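## Task

The cell is paused and its log reads: earlier run 9139 threw out plate B38 but left its lid parked in LP1; the mover then took the lid off R33 (nest N3) and parked it in LP2, off R83 (N2) to LP4, and off R38 (N1) to LP3; the dispenser then failed and the run was aborted; auto-recovery put the LP3 lid onto N1 and the LP4 lid onto N2, and a watchdog then halted it. Give every plate its own lid, seated fully down, and then press CONTINUE. The lids carry no labels, so work out which lid belongs where from the log alone. The plates and the earlier run's lid must finish in their starting places. If two or more plates in the nests lack a lid, press CALL instead, and every plate and lid must finish as it began. Pressing RETRY, CONTINUE or SKIP while a gripper holds labware, or while any plate at a nest is not seated in it or any lid there is not seated on a plate, fails the task. Anything kept in place only by the robot at the end does not count. Release everything and move the arms clear at the end; resting on the panel housing, the CALL key or the key this job needs still counts as clear.

## Robot and tools

Robot: two arms in a physics simulation, left_arm and right_arm, each with a parallel two-finger gripper and a wrist camera. A third camera, cam_high, looks down on the deck. Images come as cam_high (672x504), cam_left_wrist (616x616), cam_right_wrist (616x616). The deck has labelled nests (N1, N2, ...) holding plates and lid parks (LP1, LP2, ...) in no fixed arrangement, plus an operator PANEL. Seen facing the panel, its keys run left to right: RETRY (white), CONTINUE (green), SKIP (yellow), CALL (blue). The first three are go keys and end the job the moment one goes down; after CALL the job ends when you stop acting. A key counts as pressed only once pushed until it catches. Wrong or early go presses are worse than none.

Frame: one scene frame for both arms. Origin on the table top between the arms, +x out over the table, +z up, left_arm on the +y side. The names left/right do not refer to image sides. Bases: left_arm at (-0.038, +0.328, +0.373), right_arm at (-0.005, -0.282, +0.373), both slightly tilted. Gripper axes: fingers point along the gripper's +z, and close along its y. end_effector_position is the spot between the pads, roughly 1 cm short of the fingertips. Reported hand positions can be off, more so at long reach, and arms tend to settle a cm or more below the command.

Row format (shared by both moving tools): one flat list of 16 numbers covering both arms, left first: x, y, z, qw, qx, qy, qz, opening for left_arm, then the same eight for right_arm. x, y, z are an absolute target position in metres in the scene frame; qw, qx, qy, qz an absolute target orientation quaternion, w first, same frame. Opening is a scale from -1 (closed) to +1 (fully open, 0.094 m); it is an absolute finger setting, not an offset. Both arms must always be filled in even if one stays still: for a resting arm resend its last reported full pose and its intended opening. To keep an orientation steady, repeat one fixed quaternion rather than copying the drifting reported one.

execute_actions(actions): a list of actions; each action is a list of 1 to 15 rows, one row per 1/30 s control step, with the final row held to fill 15 steps. Each row is an absolute pose target as above. Every step the controller clips the target to within 70 mm and 16 degrees of the current hand pose, so far targets need several actions. An action is rejected for both arms if any target lies over 0.6 m from that gripper's start position along any of the gripper's own axes; if the first action fails this against the last reported state, or any action is malformed, nothing runs. An empty list just returns state and images.

move(target, speed, blocking): target is a single 16-number row of absolute poses; each gripper travels a straight line to it, both finishing together, in 0.5 to 10 s (cut off at 10 s). speed is m/s, 0.002 to 0.5, default 0.25; rotation up to twice that in rad/s. Openings are applied at the start. Paths ignore obstacles and the other arm, and the hand may lag, stray or overshoot the speed, mainly near full reach. blocking=false returns after 0.5 s while motion continues; further moves or actions are refused until a result shows it ended (use wait or stop). The result adds a move: line, e.g. done, off_target, moving, held, fault, with limits such as paced (target clipped) or held (a check blocked steps; afterwards the arm may jump fast), plus each gripper's distance from its target.

wait(seconds): 0 to 10; lets the scene run with last commands held; returns early if a running move ends. stop(): brakes a running move; needs stopping room; fingers keep moving. zoom_image(camera, region): region [x0, y0, x1, y1] in pixels of that camera's latest image, at most 504x504, origin top-left. read_manual(section): licence texts only. finished_scene(scene): ends the current scene by its number; irreversible; the goal must already hold.

Results: a state line left_arm: ... | right_arm: ... with each gripper's position and quat_wxyz; Hand target lines (what the controller is now driving toward); grip_measured on the command scale (last joint value is opening in metres; each gripper may read about 1 mm off); step readings with HELD marking blocked steps; pose unreachable when the clearance check altered a command; FAULT and MOTOR HOT / OVER-TEMPERATURE FAULT lines. Joint ranges in rad, base to hand: waist -2.880..2.880, shoulder 0..3.142, elbow 0..3.019, wrist pitch -1.693..1.571, wrist yaw -1.571..1.571, wrist roll -2.094..2.094.

Gripping: to hold, command an opening about 0.03 below grip_measured; smaller gaps grip more lightly. Pads push roughly 50 to 62 N, weaker on thin parts.

Avoid: knocking anything off the table, drops and slips, fast impacts (faster contact and targets deeper past contact press harder), arms striking each other, and long loaded holds that overheat motors until the arm drops. The mounting plates and rear frame are fixed obstacles. Finish with grippers open and clear before pressing the chosen key.

Each tool is called after "Call:" as name(argument=value, ...) on one line, values as JSON.

## Session

Call:
execute_actions(actions=[])

Scene clock: 0.00 s.
left_arm: end_effector_position=(+0.4586, +0.4958, +0.2062) grip_measured=+1.000 end_effector_quat_wxyz=(+0.196, +0.310, +0.752, +0.547) | right_arm: end_effector_position=(+0.5099, -0.3622, +0.2574) grip_measured=+1.000 end_effector_quat_wxyz=(+0.381, -0.025, +0.924, +0.008)
Joint positions: left_arm=[ 0.007  2.124  0.687  1.549 -0.681  1.573  0.094] | right_arm=[-0.251  1.533  0.58   0.564 -0.129 -0.245  0.094]
Joint velocities: left_arm=[-0.024 -0.005 -0.012  0.007  0.022 -0.022  0.   ] | right_arm=[-0.005 -0.015  0.012 -0.007 -0.022  0.022  0.   ]
Hand target (left_arm): +0.458, +0.496, +0.207; +0.197, +0.310, +0.752, +0.548
Hand target (right_arm): +0.514, -0.363, +0.258; +0.385, -0.025, +0.923, +0.007

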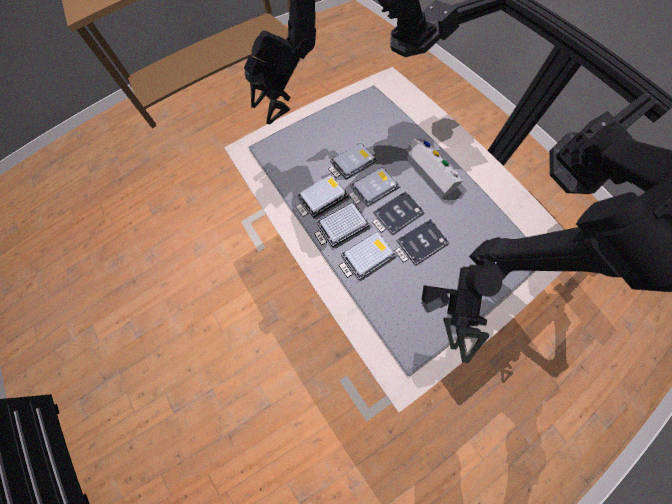

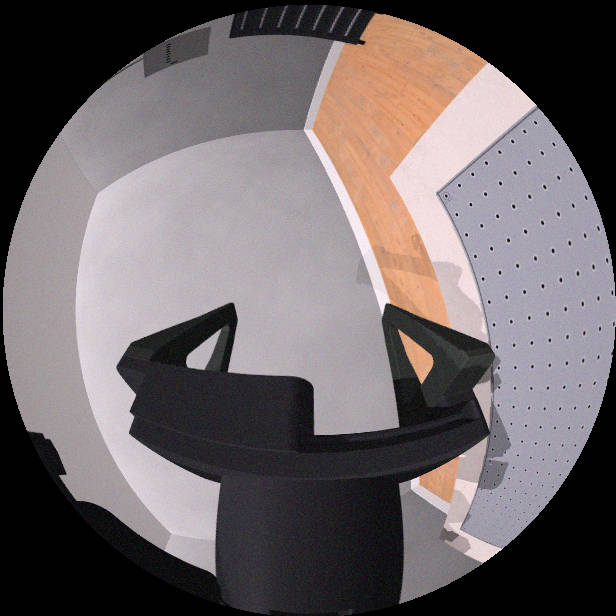

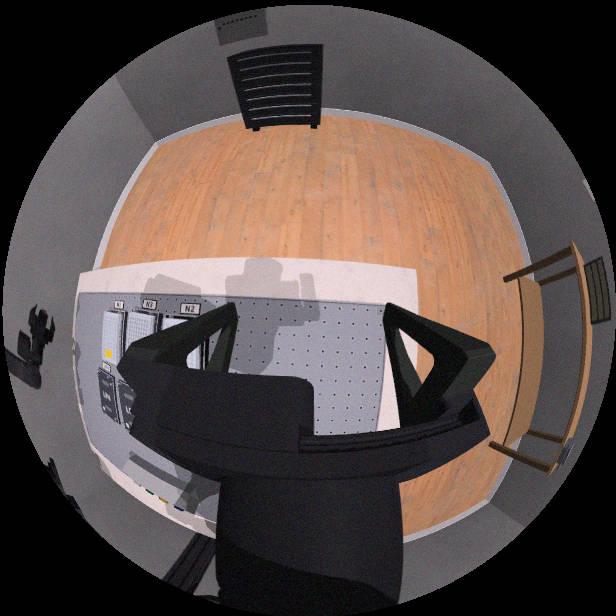

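Call:
zoom_image(camera="cam_high", region=[280, 120, 480, 290])

Region (280, 120, 480, 290) of cam_high's 672x504 image, scaled by 2.520, with more detail than that image has; it fills the top 428 rows of this view, and the rest is white.

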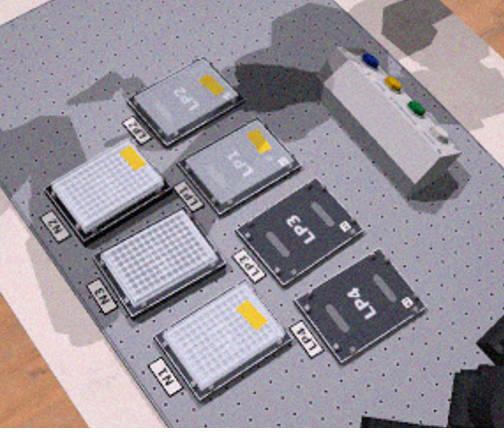

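Call:
zoom_image(camera="cam_high", region=[290, 135, 410, 255])

Call:
zoom_image(camera="cam_high", region=[325, 200, 455, 290])

Call:
zoom_image(camera="cam_high", region=[390, 125, 480, 215])

Region (290, 135, 410, 255) of cam_high's 672x504 image, scaled by 4.200, with more detail than that image has.

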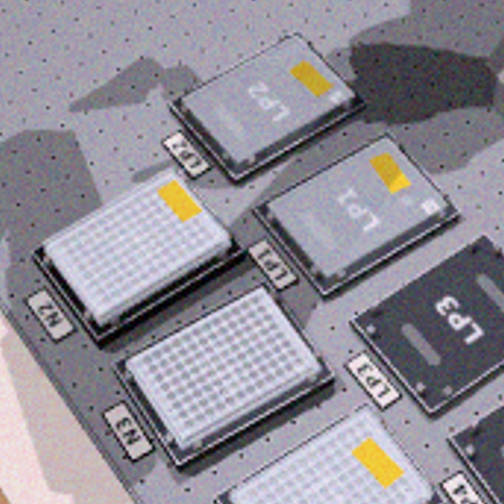

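Region (325, 200, 455, 290) of cam_high's 672x504 image, scaled by 3.877, with more detail than that image has; it fills the top 349 rows of this view, and the rest is white.

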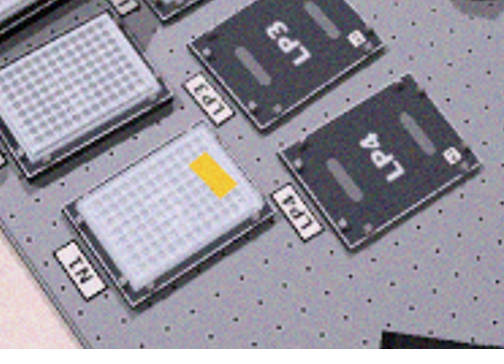

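Region (390, 125, 480, 215) of cam_high's 672x504 image, scaled by 5.600, with more detail than that image has.

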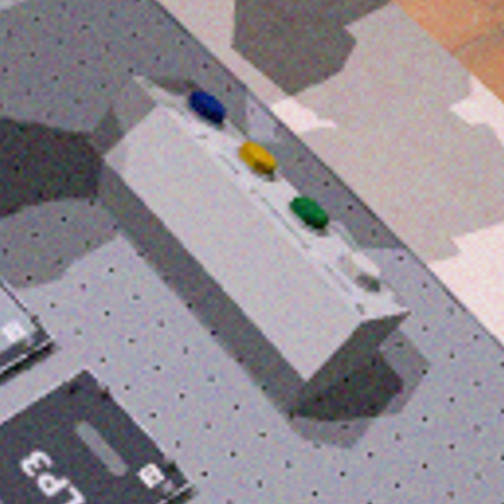

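Call:
move(target=[0.06,0.13,0.2,0,0.55,0.835,0,-1, 0.275,-0.197,0.14,0,0.026,0.9997,0,1], speed=0.3)

Scene clock: 45.60 s.
left_arm: end_effector_position=(+0.0689, +0.1322, +0.1999) grip_measured=-0.980 end_effector_quat_wxyz=(+0.008, +0.555, +0.832, +0.002) | right_arm: end_effector_position=(+0.2780, -0.2042, +0.1422) grip_measured=+1.000 end_effector_quat_wxyz=(+0.009, +0.024, +1.000, -0.001)
Joint positions: left_arm=[-1.198  1.995  0.378  0.033 -0.441  0.107  0.001] | right_arm=[0.211 1.805 0.475 0.13  0.258 0.264 0.094]
Joint velocities: left_arm=[-0.024  0.015  0.007  0.032 -0.037 -0.095  0.001] | right_arm=[-0.005 -0.005 -0.032  0.007  0.051 -0.037  0.   ]
Hand target (left_arm): +0.066, +0.134, +0.198; -0.000, +0.552, +0.834, +0.005
Hand target (right_arm): +0.275, -0.200, +0.140; +0.003, +0.022, +1.000, -0.002
Off the commanded pose (left_arm): 0.009 m, 1 deg.
Off the commanded pose (right_arm): 0.008 m, 1 deg.
move: done
camera_calibration (this result's frames):
cam_left_wrist: T_world_to_cam=[[-0.920187, -0.390938, -0.0205881, 0.121644], [-0.330829, 0.748432, 0.574806, -0.183453], [-0.209305, 0.53574, -0.818031, 0.228041], [0, 0, 0, 1]] pos_world=[0.0989734, 0.0626863, 0.294498]
cam_right_wrist: T_world_to_cam=[[-0.055103, -0.998439, -0.00912484, -0.186921], [-0.815629, 0.0397387, 0.577209, 0.153627], [-0.575945, 0.0392484, -0.816546, 0.404676], [0, 0, 0, 1]] pos_world=[0.348074, -0.208617, 0.240056]

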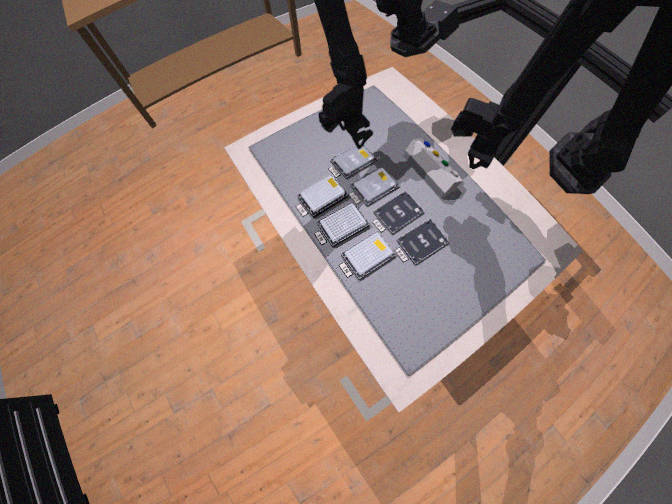

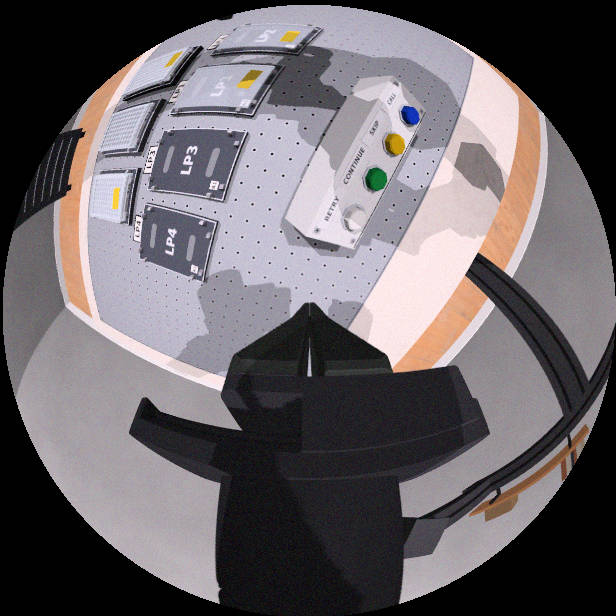

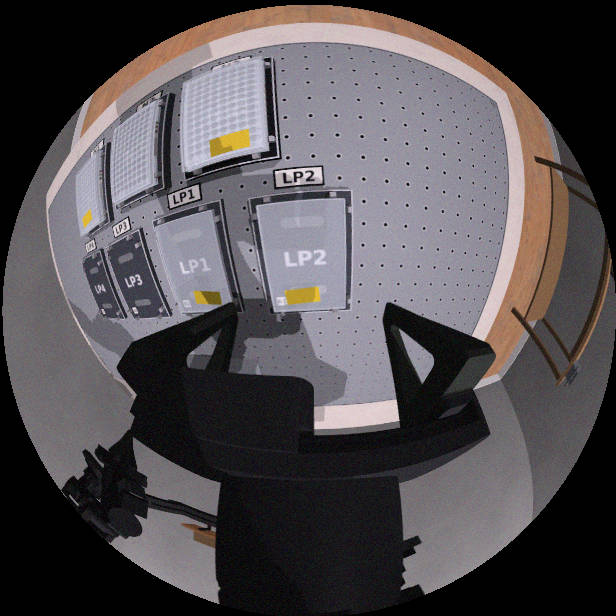

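Call:
zoom_image(camera="cam_right_wrist", region=[220, 150, 400, 330])

Call:
zoom_image(camera="cam_right_wrist", region=[60, 40, 300, 280])

Call:
zoom_image(camera="cam_left_wrist", region=[270, 60, 470, 260])

Region (220, 150, 400, 330) of cam_right_wrist's 616x616 image, scaled by 2.800, with more detail than that image has.

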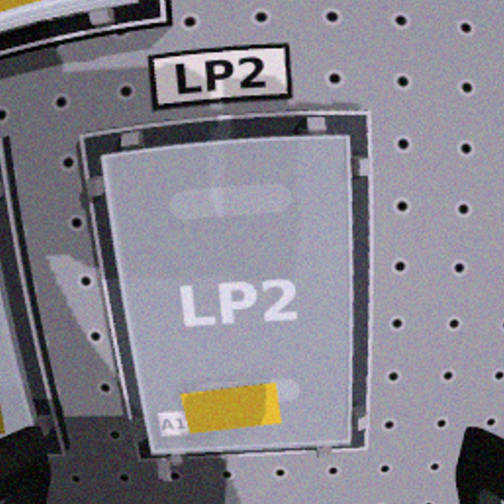

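Region (60, 40, 300, 280) of cam_right_wrist's 616x616 image, scaled by 2.100, with more detail than that image has.

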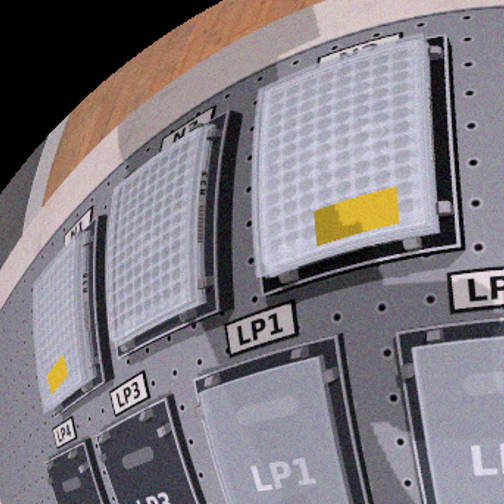

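Region (270, 60, 470, 260) of cam_left_wrist's 616x616 image, scaled by 2.520, with more detail than that image has.

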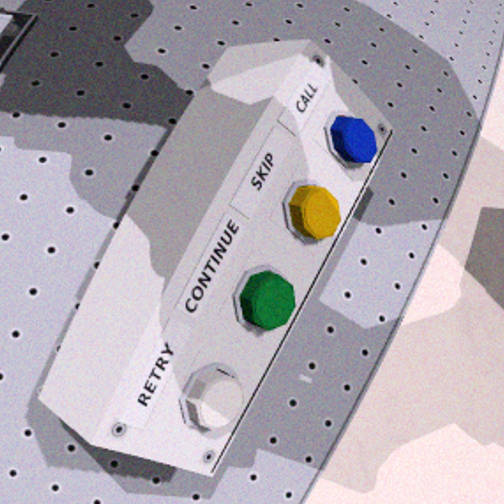

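Call:
move(target=[-0.02,0.11,0.19,0,0.64,0.768,0,-1, 0.263,-0.195,0.07,0,-0.006,1,0,1], speed=0.15)

Scene clock: 73.50 s.
left_arm: end_effector_position=(-0.0167, +0.1080, +0.1923) grip_measured=-0.980 end_effector_quat_wxyz=(+0.008, +0.644, +0.765, -0.006) | right_arm: end_effector_position=(+0.2603, -0.1891, +0.0755) grip_measured=+1.000 end_effector_quat_wxyz=(-0.002, -0.011, +1.000, +0.001)
Joint positions: left_arm=[-1.55   2.193  0.429  0.033 -0.395 -0.049  0.001] | right_arm=[0.211 2.087 0.555 0.311 0.25  0.2   0.094]
Joint velocities: left_arm=[-0.005 -0.005  0.007 -0.017  0.037 -0.037 -0.   ] | right_arm=[-0.005 -0.005  0.012 -0.007 -0.022 -0.022  0.   ]
Hand target (left_arm): -0.018, +0.110, +0.190; +0.002, +0.640, +0.768, -0.002
Hand target (right_arm): +0.264, -0.195, +0.071; -0.000, -0.006, +1.000, -0.000
Off the commanded pose (left_arm): 0.004 m, 1 deg.
Off the commanded pose (right_arm): 0.009 m, 1 deg.
move: done
camera_calibration (this result's frames):
cam_left_wrist: T_world_to_cam=[[-0.984175, -0.176971, -0.00900067, 0.0068192], [-0.150644, 0.808858, 0.568379, -0.191614], [-0.0933065, 0.560741, -0.822717, 0.216979], [0, 0, 0, 1]] pos_world=[-0.00190866, 0.034526, 0.287483]
cam_right_wrist: T_world_to_cam=[[0.0134521, -0.99984, -0.0118016, -0.191281], [-0.803281, -0.0178346, 0.595333, 0.16162], [-0.595448, 0.00147152, -0.803392, 0.336382], [0, 0, 0, 1]] pos_world=[0.332698, -0.188863, 0.171772]

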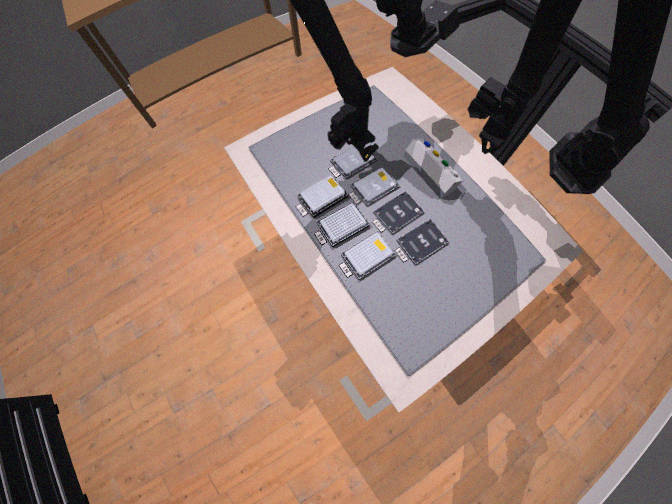

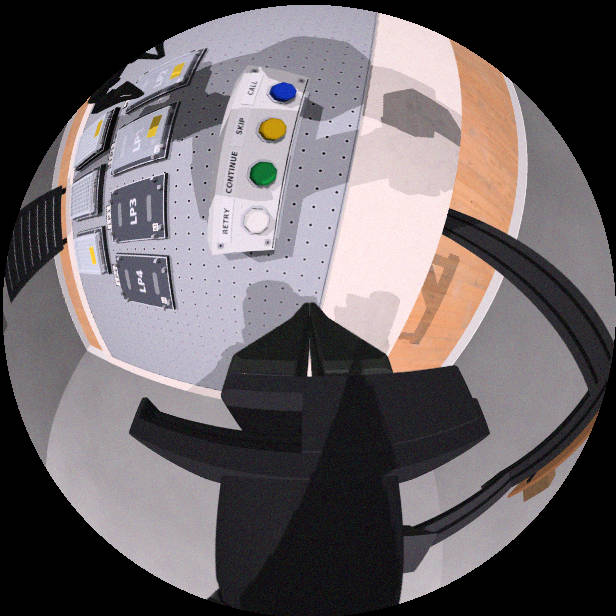

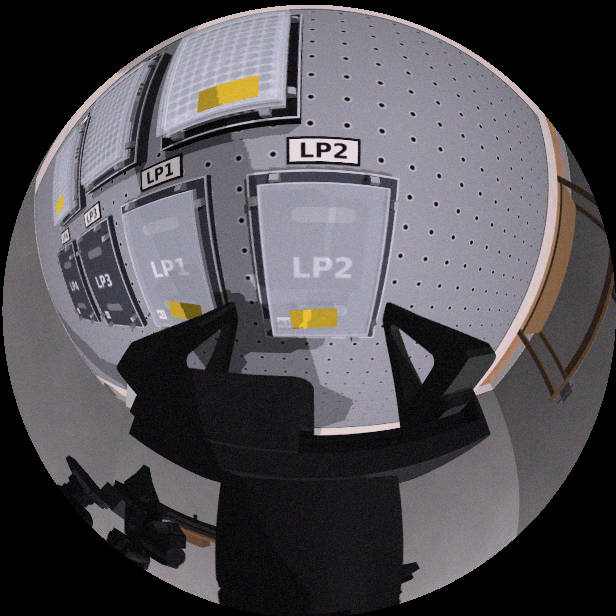

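Call:
zoom_image(camera="cam_right_wrist", region=[220, 160, 410, 350])

Call:
zoom_image(camera="cam_left_wrist", region=[170, 60, 370, 260])

Region (220, 160, 410, 350) of cam_right_wrist's 616x616 image, scaled by 2.653, with more detail than that image has.

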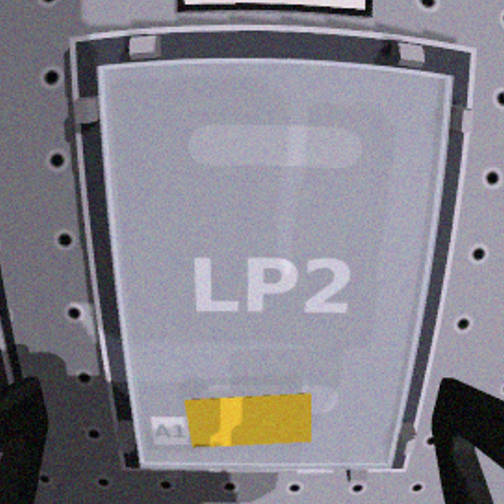

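Region (170, 60, 370, 260) of cam_left_wrist's 616x616 image, scaled by 2.520, with more detail than that image has.

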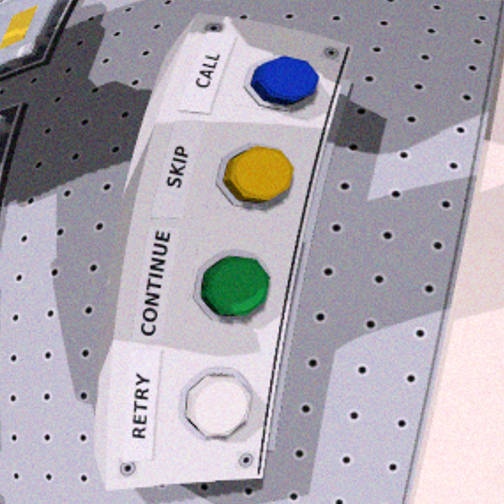

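Call:
move(target=[-0.0167,0.108,0.1923,0.008,0.644,0.765,-0.006,-1, 0.267,-0.205,0.052,0,-0.010,1,0,1], speed=0.08)

Scene clock: 103.40 s.
left_arm: end_effector_position=(-0.0167, +0.1080, +0.1923) grip_measured=-0.980 end_effector_quat_wxyz=(+0.008, +0.643, +0.766, -0.006) | right_arm: end_effector_position=(+0.2664, -0.2004, +0.0578) grip_measured=+1.000 end_effector_quat_wxyz=(-0.001, -0.011, +1.000, +0.000)
Joint positions: left_arm=[-1.55   2.193  0.429  0.033 -0.395 -0.052  0.001] | right_arm=[0.16  2.136 0.585 0.344 0.234 0.151 0.094]
Joint velocities: left_arm=[-0.005 -0.005 -0.012  0.027  0.037 -0.022 -0.   ] | right_arm=[-0.005  0.005 -0.007 -0.007  0.007 -0.007  0.   ]
Hand target (left_arm): -0.017, +0.108, +0.192; +0.008, +0.644, +0.765, -0.006
Hand target (right_arm): +0.267, -0.205, +0.052; -0.001, -0.010, +1.000, -0.000
Off the commanded pose (left_arm): 0.000 m, 0 deg.
Off the commanded pose (right_arm): 0.007 m, 0 deg.
move: done
camera_calibration (this result's frames):
cam_left_wrist: T_world_to_cam=[[-0.983631, -0.179974, -0.00894152, 0.00714119], [-0.153079, 0.808401, 0.568379, -0.191605], [-0.0950647, 0.560443, -0.822719, 0.216982], [0, 0, 0, 1]] pos_world=[-0.00167901, 0.0345727, 0.287483]
cam_right_wrist: T_world_to_cam=[[0.0130916, -0.999859, -0.0104972, -0.202914], [-0.805016, -0.0167663, 0.593016, 0.17767], [-0.593109, 0.00068685, -0.805122, 0.325129], [0, 0, 0, 1]] pos_world=[0.338521, -0.20013, 0.154277]

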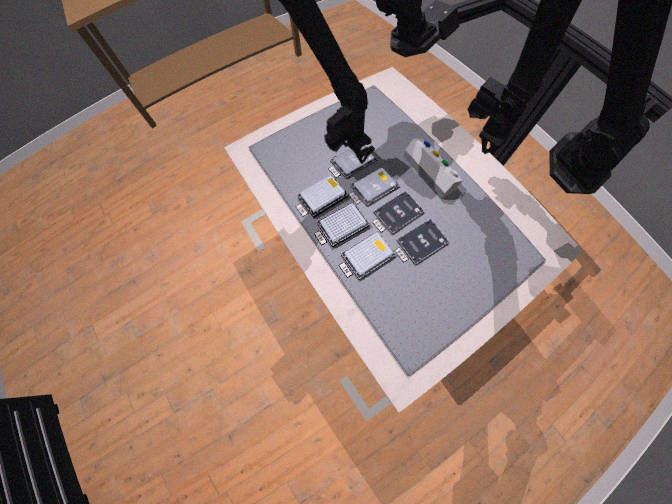

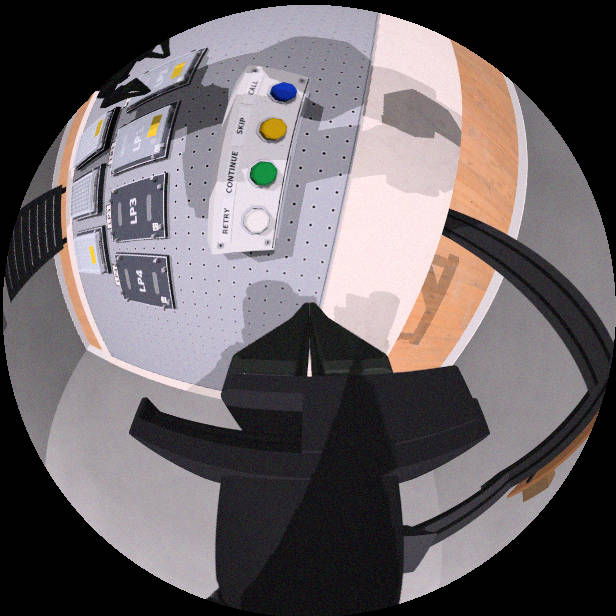

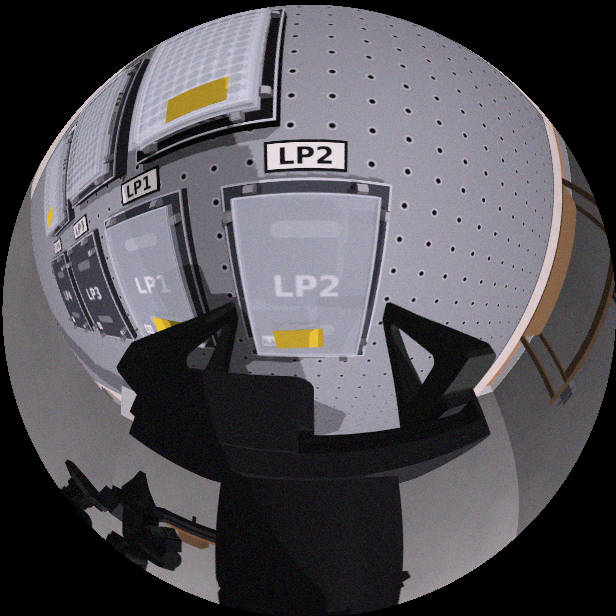

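Call:
move(target=[-0.0167,0.108,0.1923,0.008,0.644,0.765,-0.006,-1, 0.266,-0.203,0.031,0,-0.010,1,0,1], speed=0.05)

Call:
zoom_image(camera="cam_right_wrist", region=[190, 180, 430, 400])

Scene clock: 107.40 s.
left_arm: end_effector_position=(-0.0167, +0.1080, +0.1923) grip_measured=-0.980 end_effector_quat_wxyz=(+0.008, +0.643, +0.766, -0.006) | right_arm: end_effector_position=(+0.2650, -0.1968, +0.0371) grip_measured=+1.000 end_effector_quat_wxyz=(-0.001, -0.014, +1.000, +0.001)
Joint positions: left_arm=[-1.55   2.193  0.429  0.033 -0.395 -0.052  0.001] | right_arm=[0.156 2.21  0.623 0.38  0.231 0.14  0.094]
Joint velocities: left_arm=[-0.015  0.015  0.027 -0.002 -0.066 -0.066 -0.   ] | right_arm=[-0.005 -0.005 -0.007 -0.017 -0.007  0.007  0.   ]
Hand target (left_arm): -0.017, +0.108, +0.192; +0.008, +0.644, +0.765, -0.006
Hand target (right_arm): +0.266, -0.203, +0.031; -0.000, -0.010, +1.000, -0.000
Off the commanded pose (left_arm): 0.000 m, 0 deg.
Off the commanded pose (right_arm): 0.009 m, 0 deg.
move: done
camera_calibration (this result's frames):
cam_left_wrist: T_world_to_cam=[[-0.983631, -0.179974, -0.00894152, 0.00714119], [-0.153079, 0.808401, 0.568379, -0.191605], [-0.0950647, 0.560443, -0.822719, 0.216982], [0, 0, 0, 1]] pos_world=[-0.00167901, 0.0345727, 0.287483]
cam_right_wrist: T_world_to_cam=[[0.0196896, -0.999733, -0.0120782, -0.201153], [-0.804858, -0.0230161, 0.59302, 0.187565], [-0.59314, -0.00195514, -0.805097, 0.307161], [0, 0, 0, 1]] pos_world=[0.337114, -0.196182, 0.133635]

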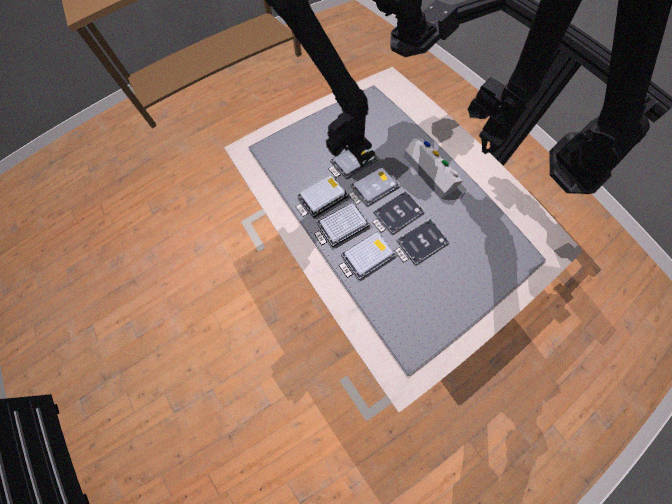

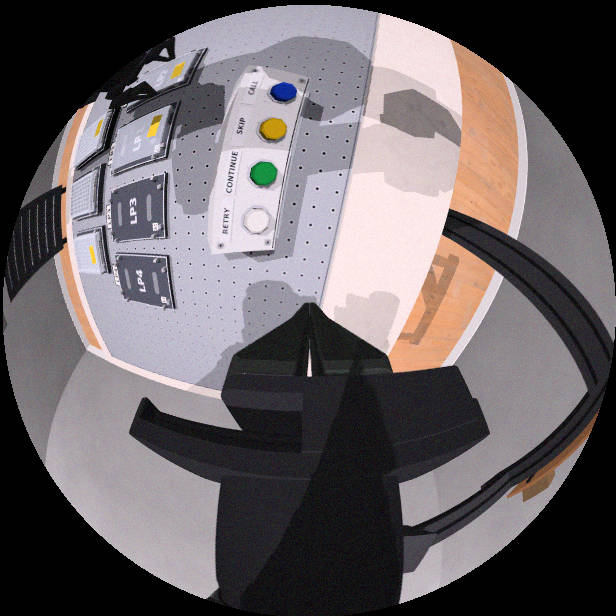

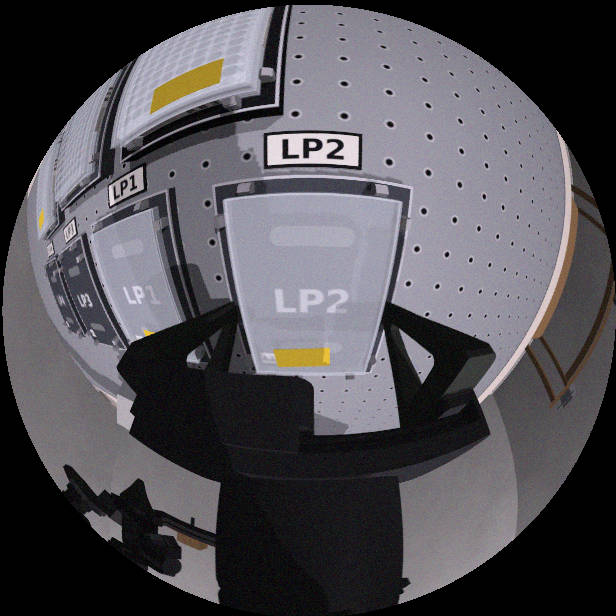

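Region (190, 180, 430, 400) of cam_right_wrist's 616x616 image, scaled by 2.100, with more detail than that image has; it fills the top 462 rows of this view, and the rest is white.

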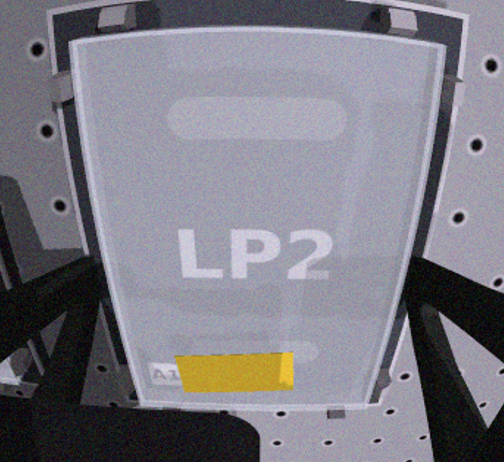

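Call:
execute_actions(actions=[[[-0.0167,0.108,0.1923,0.008,0.644,0.765,-0.006,-1, 0.266,-0.206,0.029,0,-0.010,1,0,1],[-0.0167,0.108,0.1923,0.008,0.644,0.765,-0.006,-1, 0.266,-0.206,0.029,0,-0.010,1,0,1],[-0.0167,0.108,0.1923,0.008,0.644,0.765,-0.006,-1, 0.266,-0.206,0.029,0,-0.010,1,0,1],[-0.0167,0.108,0.1923,0.008,0.644,0.765,-0.006,-1, 0.266,-0.206,0.029,0,-0.010,1,0,1],[-0.0167,0.108,0.1923,0.008,0.644,0.765,-0.006,-1, 0.266,-0.206,0.029,0,-0.010,1,0,1],[-0.0167,0.108,0.1923,0.008,0.644,0.765,-0.006,-1, 0.266,-0.206,0.029,0,-0.010,1,0,0.95],[-0.0167,0.108,0.1923,0.008,0.644,0.765,-0.006,-1, 0.266,-0.206,0.029,0,-0.010,1,0,0.92],[-0.0167,0.108,0.1923,0.008,0.644,0.765,-0.006,-1, 0.266,-0.206,0.029,0,-0.010,1,0,0.89],[-0.0167,0.108,0.1923,0.008,0.644,0.765,-0.006,-1, 0.266,-0.206,0.029,0,-0.010,1,0,0.86],[-0.0167,0.108,0.1923,0.008,0.644,0.765,-0.006,-1, 0.266,-0.206,0.029,0,-0.010,1,0,0.83],[-0.0167,0.108,0.1923,0.008,0.644,0.765,-0.006,-1, 0.266,-0.206,0.029,0,-0.010,1,0,0.81],[-0.0167,0.108,0.1923,0.008,0.644,0.765,-0.006,-1, 0.266,-0.206,0.029,0,-0.010,1,0,0.79],[-0.0167,0.108,0.1923,0.008,0.644,0.765,-0.006,-1, 0.266,-0.206,0.029,0,-0.010,1,0,0.77]]])

Scene clock: 118.47 s.
left_arm: end_effector_position=(-0.0167, +0.1080, +0.1923) grip_measured=-0.980 end_effector_quat_wxyz=(+0.008, +0.643, +0.766, -0.006) | right_arm: end_effector_position=(+0.2662, -0.1985, +0.0364) grip_measured=+0.798 end_effector_quat_wxyz=(+0.001, -0.014, +1.000, +0.004)
Joint positions: left_arm=[-1.55   2.193  0.429  0.033 -0.395 -0.052  0.001] | right_arm=[0.147 2.21  0.623 0.386 0.222 0.13  0.084]
Joint velocities: left_arm=[ 0.005 -0.005  0.012 -0.007 -0.007 -0.007 -0.   ] | right_arm=[-0.005 -0.005  0.007 -0.007  0.037 -0.095  0.   ]
Hand target (left_arm): -0.017, +0.108, +0.192; +0.008, +0.644, +0.765, -0.006
Hand target (right_arm): +0.266, -0.206, +0.029; -0.000, -0.010, +1.000, -0.000
Off the commanded pose (left_arm): 0.000 m, 0 deg.
Off the commanded pose (right_arm): 0.011 m, 1 deg.
Step readings (end_effector_position):
0: left_arm (-0.0167, +0.1080, +0.1923) | right_arm (+0.2650, -0.1968, +0.0371)
1: left_arm (-0.0167, +0.1080, +0.1923) | right_arm (+0.2652, -0.1967, +0.0371)
2: left_arm (-0.0167, +0.1080, +0.1923) | right_arm (+0.2655, -0.1970, +0.0369)
4: left_arm (-0.0167, +0.1080, +0.1923) | right_arm (+0.2659, -0.1979, +0.0367)
8: left_arm (-0.0167, +0.1080, +0.1923) | right_arm (+0.2660, -0.1992, +0.0365)
15: end_effector_position above
camera_calibration (this result's frames):
cam_left_wrist: T_world_to_cam=[[-0.983631, -0.179974, -0.00894152, 0.00714119], [-0.153079, 0.808401, 0.568379, -0.191605], [-0.0950647, 0.560443, -0.822719, 0.216982], [0, 0, 0, 1]] pos_world=[-0.00167901, 0.0345727, 0.287483]
cam_right_wrist: T_world_to_cam=[[0.0208329, -0.999625, -0.0177453, -0.202929], [-0.806296, -0.0272931, 0.590883, 0.188516], [-0.591146, 0.0019982, -0.806562, 0.307581], [0, 0, 0, 1]] pos_world=[0.338052, -0.198323, 0.133091]

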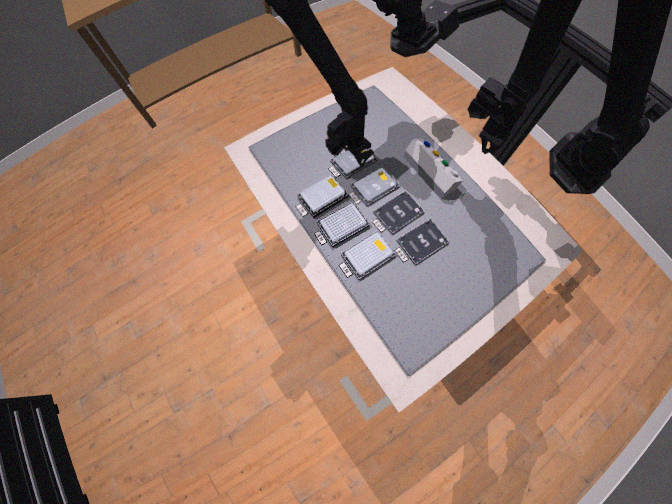

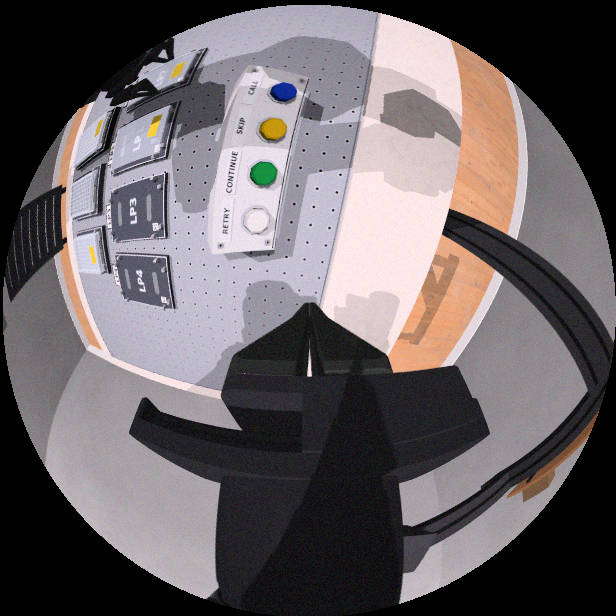

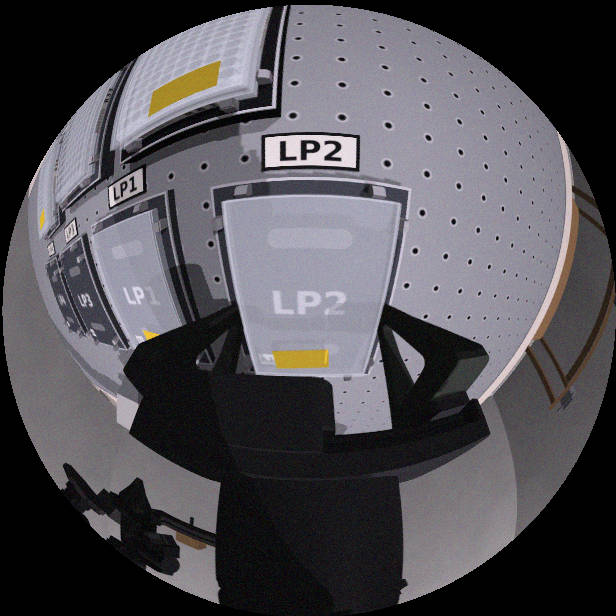

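Call:
move(target=[-0.0167,0.108,0.1923,0.008,0.644,0.765,-0.006,-1, 0.266,-0.194,0.09,0,-0.010,1,0,0.765], speed=0.08)

Call:
move(target=[-0.0167,0.108,0.1923,0.008,0.644,0.765,-0.006,-1, 0.44,0.0,0.10,0,-0.010,1,0,0.765], speed=0.25)

Scene clock: 123.73 s.
left_arm: end_effector_position=(-0.0167, +0.1080, +0.1923) grip_measured=-0.980 end_effector_quat_wxyz=(+0.008, +0.643, +0.766, -0.006) | right_arm: end_effector_position=(+0.2757, -0.1973, +0.0849) grip_measured=+0.798 end_effector_quat_wxyz=(+0.008, -0.006, +1.000, +0.001)
Joint positions: left_arm=[-1.55   2.193  0.429  0.033 -0.395 -0.052  0.001] | right_arm=[0.187 2.035 0.552 0.288 0.246 0.18  0.084]
Joint velocities: left_arm=[-0.015 -0.005 -0.017  0.002 -0.11  -0.037 -0.   ] | right_arm=[ 0.005  0.005 -0.007 -0.007  0.066 -0.022 -0.002]
Hand target (left_arm): -0.017, +0.108, +0.192; +0.008, +0.644, +0.765, -0.006
Hand target (right_arm): +0.266, -0.195, +0.089; +0.000, -0.010, +1.000, +0.000
Off the commanded pose (left_arm): 0.000 m, 0 deg.
Off the commanded pose (right_arm): 0.011 m, 1 deg.
move: off_target (right_arm)
camera_calibration (this result's frames):
cam_left_wrist: T_world_to_cam=[[-0.983631, -0.179974, -0.00894152, 0.00714119], [-0.153079, 0.808401, 0.568379, -0.191605], [-0.0950647, 0.560443, -0.822719, 0.216982], [0, 0, 0, 1]] pos_world=[-0.00167901, 0.0345727, 0.287483]
cam_right_wrist: T_world_to_cam=[[0.00513161, -0.999926, -0.0110192, -0.197345], [-0.815807, -0.0105588, 0.578228, 0.174543], [-0.578302, 0.00602227, -0.815801, 0.35037], [0, 0, 0, 1]] pos_world=[0.346026, -0.197597, 0.182732]

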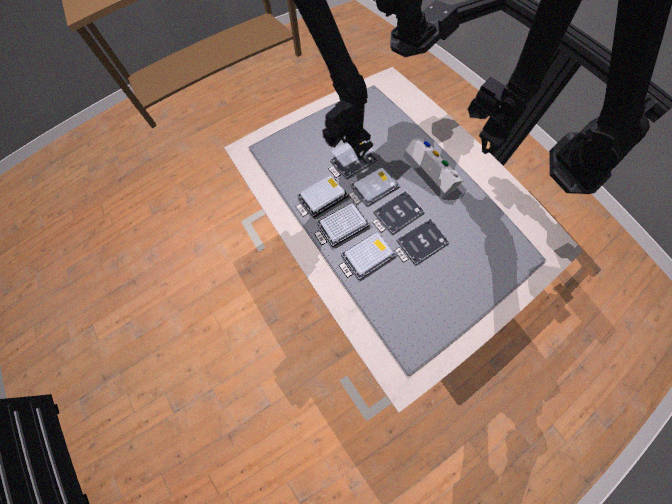

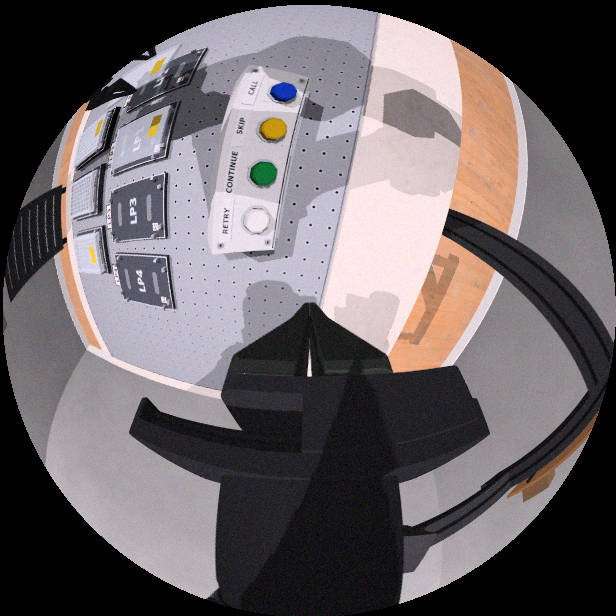

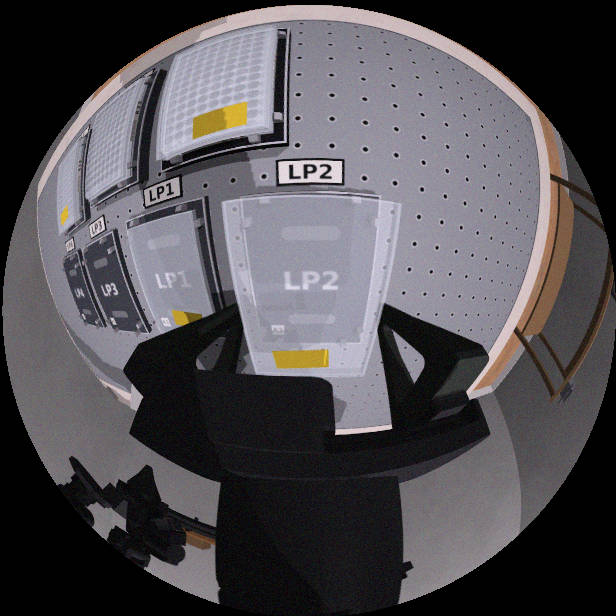

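Scene clock: 125.30 s.
left_arm: end_effector_position=(-0.0167, +0.1080, +0.1923) grip_measured=-0.980 end_effector_quat_wxyz=(+0.008, +0.643, +0.766, -0.006) | right_arm: end_effector_position=(+0.4444, -0.0044, +0.1070) grip_measured=+0.798 end_effector_quat_wxyz=(+0.008, -0.009, +1.000, +0.005)
Joint positions: left_arm=[-1.55   2.193  0.429  0.033 -0.395 -0.052  0.001] | right_arm=[ 0.483  2.117  1.204 -0.364  0.335  0.467  0.084]
Joint velocities: left_arm=[-0.024  0.015  0.002  0.012 -0.051 -0.066  0.   ] | right_arm=[-0.005 -0.005 -0.007 -0.002  0.007  0.066 -0.001]
Hand target (left_arm): -0.017, +0.108, +0.192; +0.008, +0.644, +0.765, -0.006
Hand target (right_arm): +0.439, +0.001, +0.101; +0.002, -0.010, +1.000, +0.002
Off the commanded pose (left_arm): 0.000 m, 0 deg.
Off the commanded pose (right_arm): 0.009 m, 1 deg.
move: done
camera_calibration (this result's frames):
cam_left_wrist: T_world_to_cam=[[-0.983631, -0.179974, -0.00894152, 0.00714119], [-0.153079, 0.808401, 0.568379, -0.191605], [-0.0950647, 0.560443, -0.822719, 0.216982], [0, 0, 0, 1]] pos_world=[-0.00167901, 0.0345727, 0.287483]
cam_right_wrist: T_world_to_cam=[[0.00987901, -0.999744, -0.020349, -0.00618896], [-0.815147, -0.0198382, 0.578915, 0.300999], [-0.57917, 0.0108683, -0.815134, 0.465113], [0, 0, 0, 1]] pos_world=[0.514799, -0.00527108, 0.204751]

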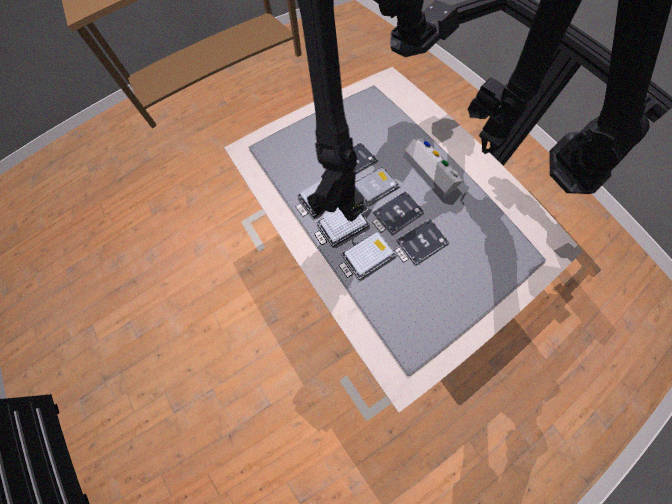

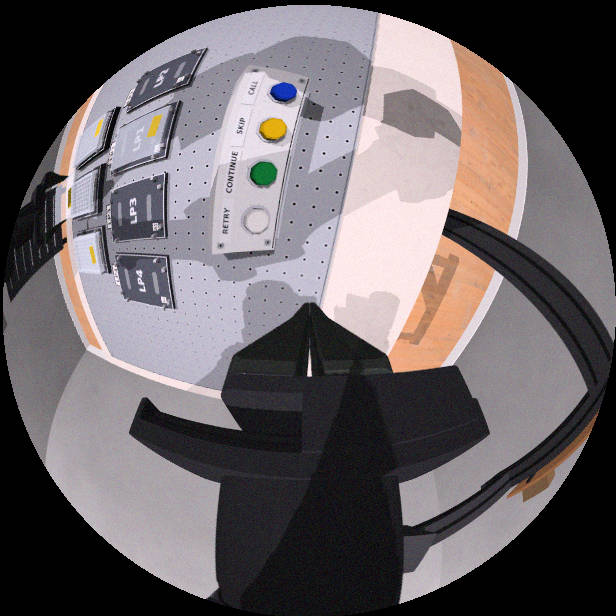

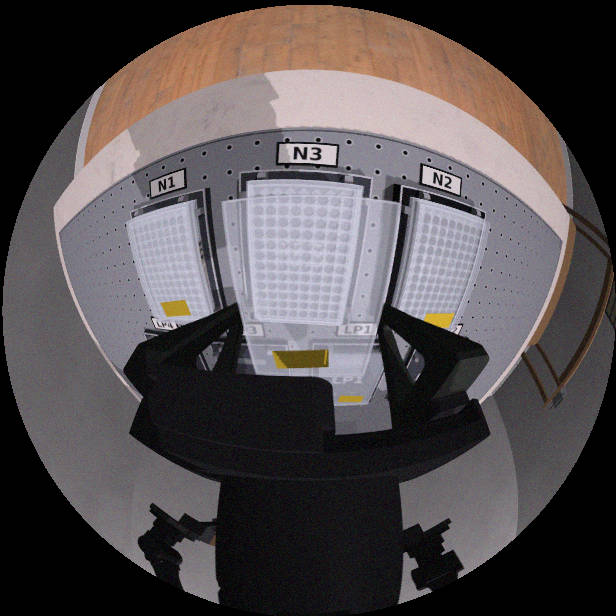

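Call:
zoom_image(camera="cam_right_wrist", region=[210, 160, 410, 350])

Call:
zoom_image(camera="cam_right_wrist", region=[350, 150, 530, 350])

Call:
zoom_image(camera="cam_right_wrist", region=[100, 150, 280, 350])

Region (210, 160, 410, 350) of cam_right_wrist's 616x616 image, scaled by 2.520, with more detail than that image has; it fills the top 479 rows of this view, and the rest is white.

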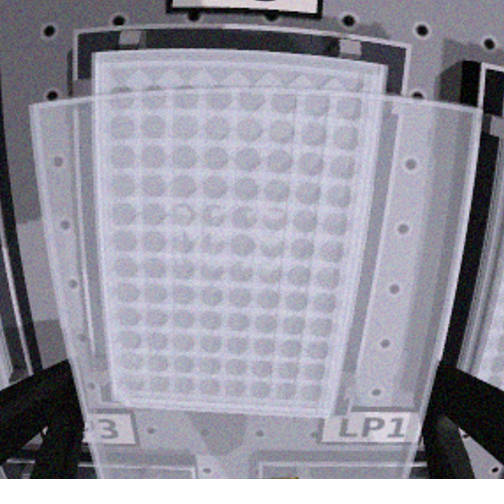

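Region (350, 150, 530, 350) of cam_right_wrist's 616x616 image, scaled by 2.520, with more detail than that image has; it fills the left 454 columns of this view, and the rest is white.

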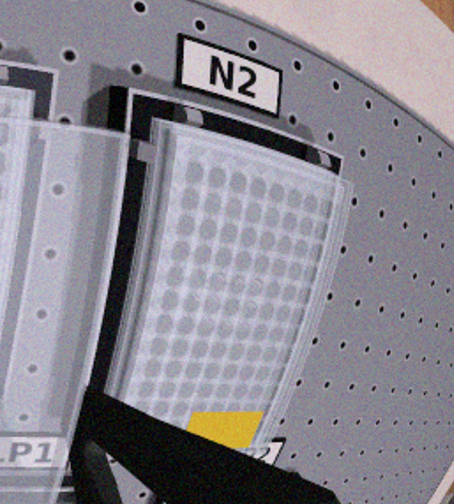

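Region (100, 150, 280, 350) of cam_right_wrist's 616x616 image, scaled by 2.520, with more detail than that image has; it fills the left 454 columns of this view, and the rest is white.

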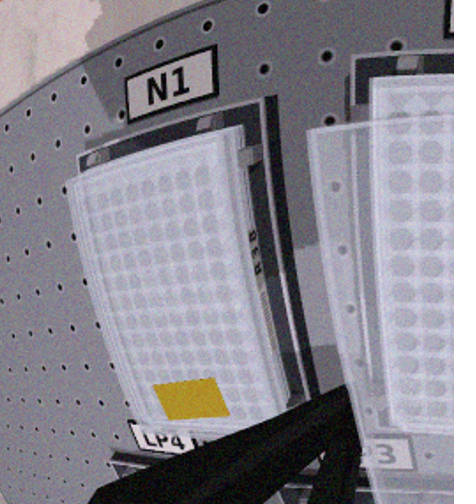

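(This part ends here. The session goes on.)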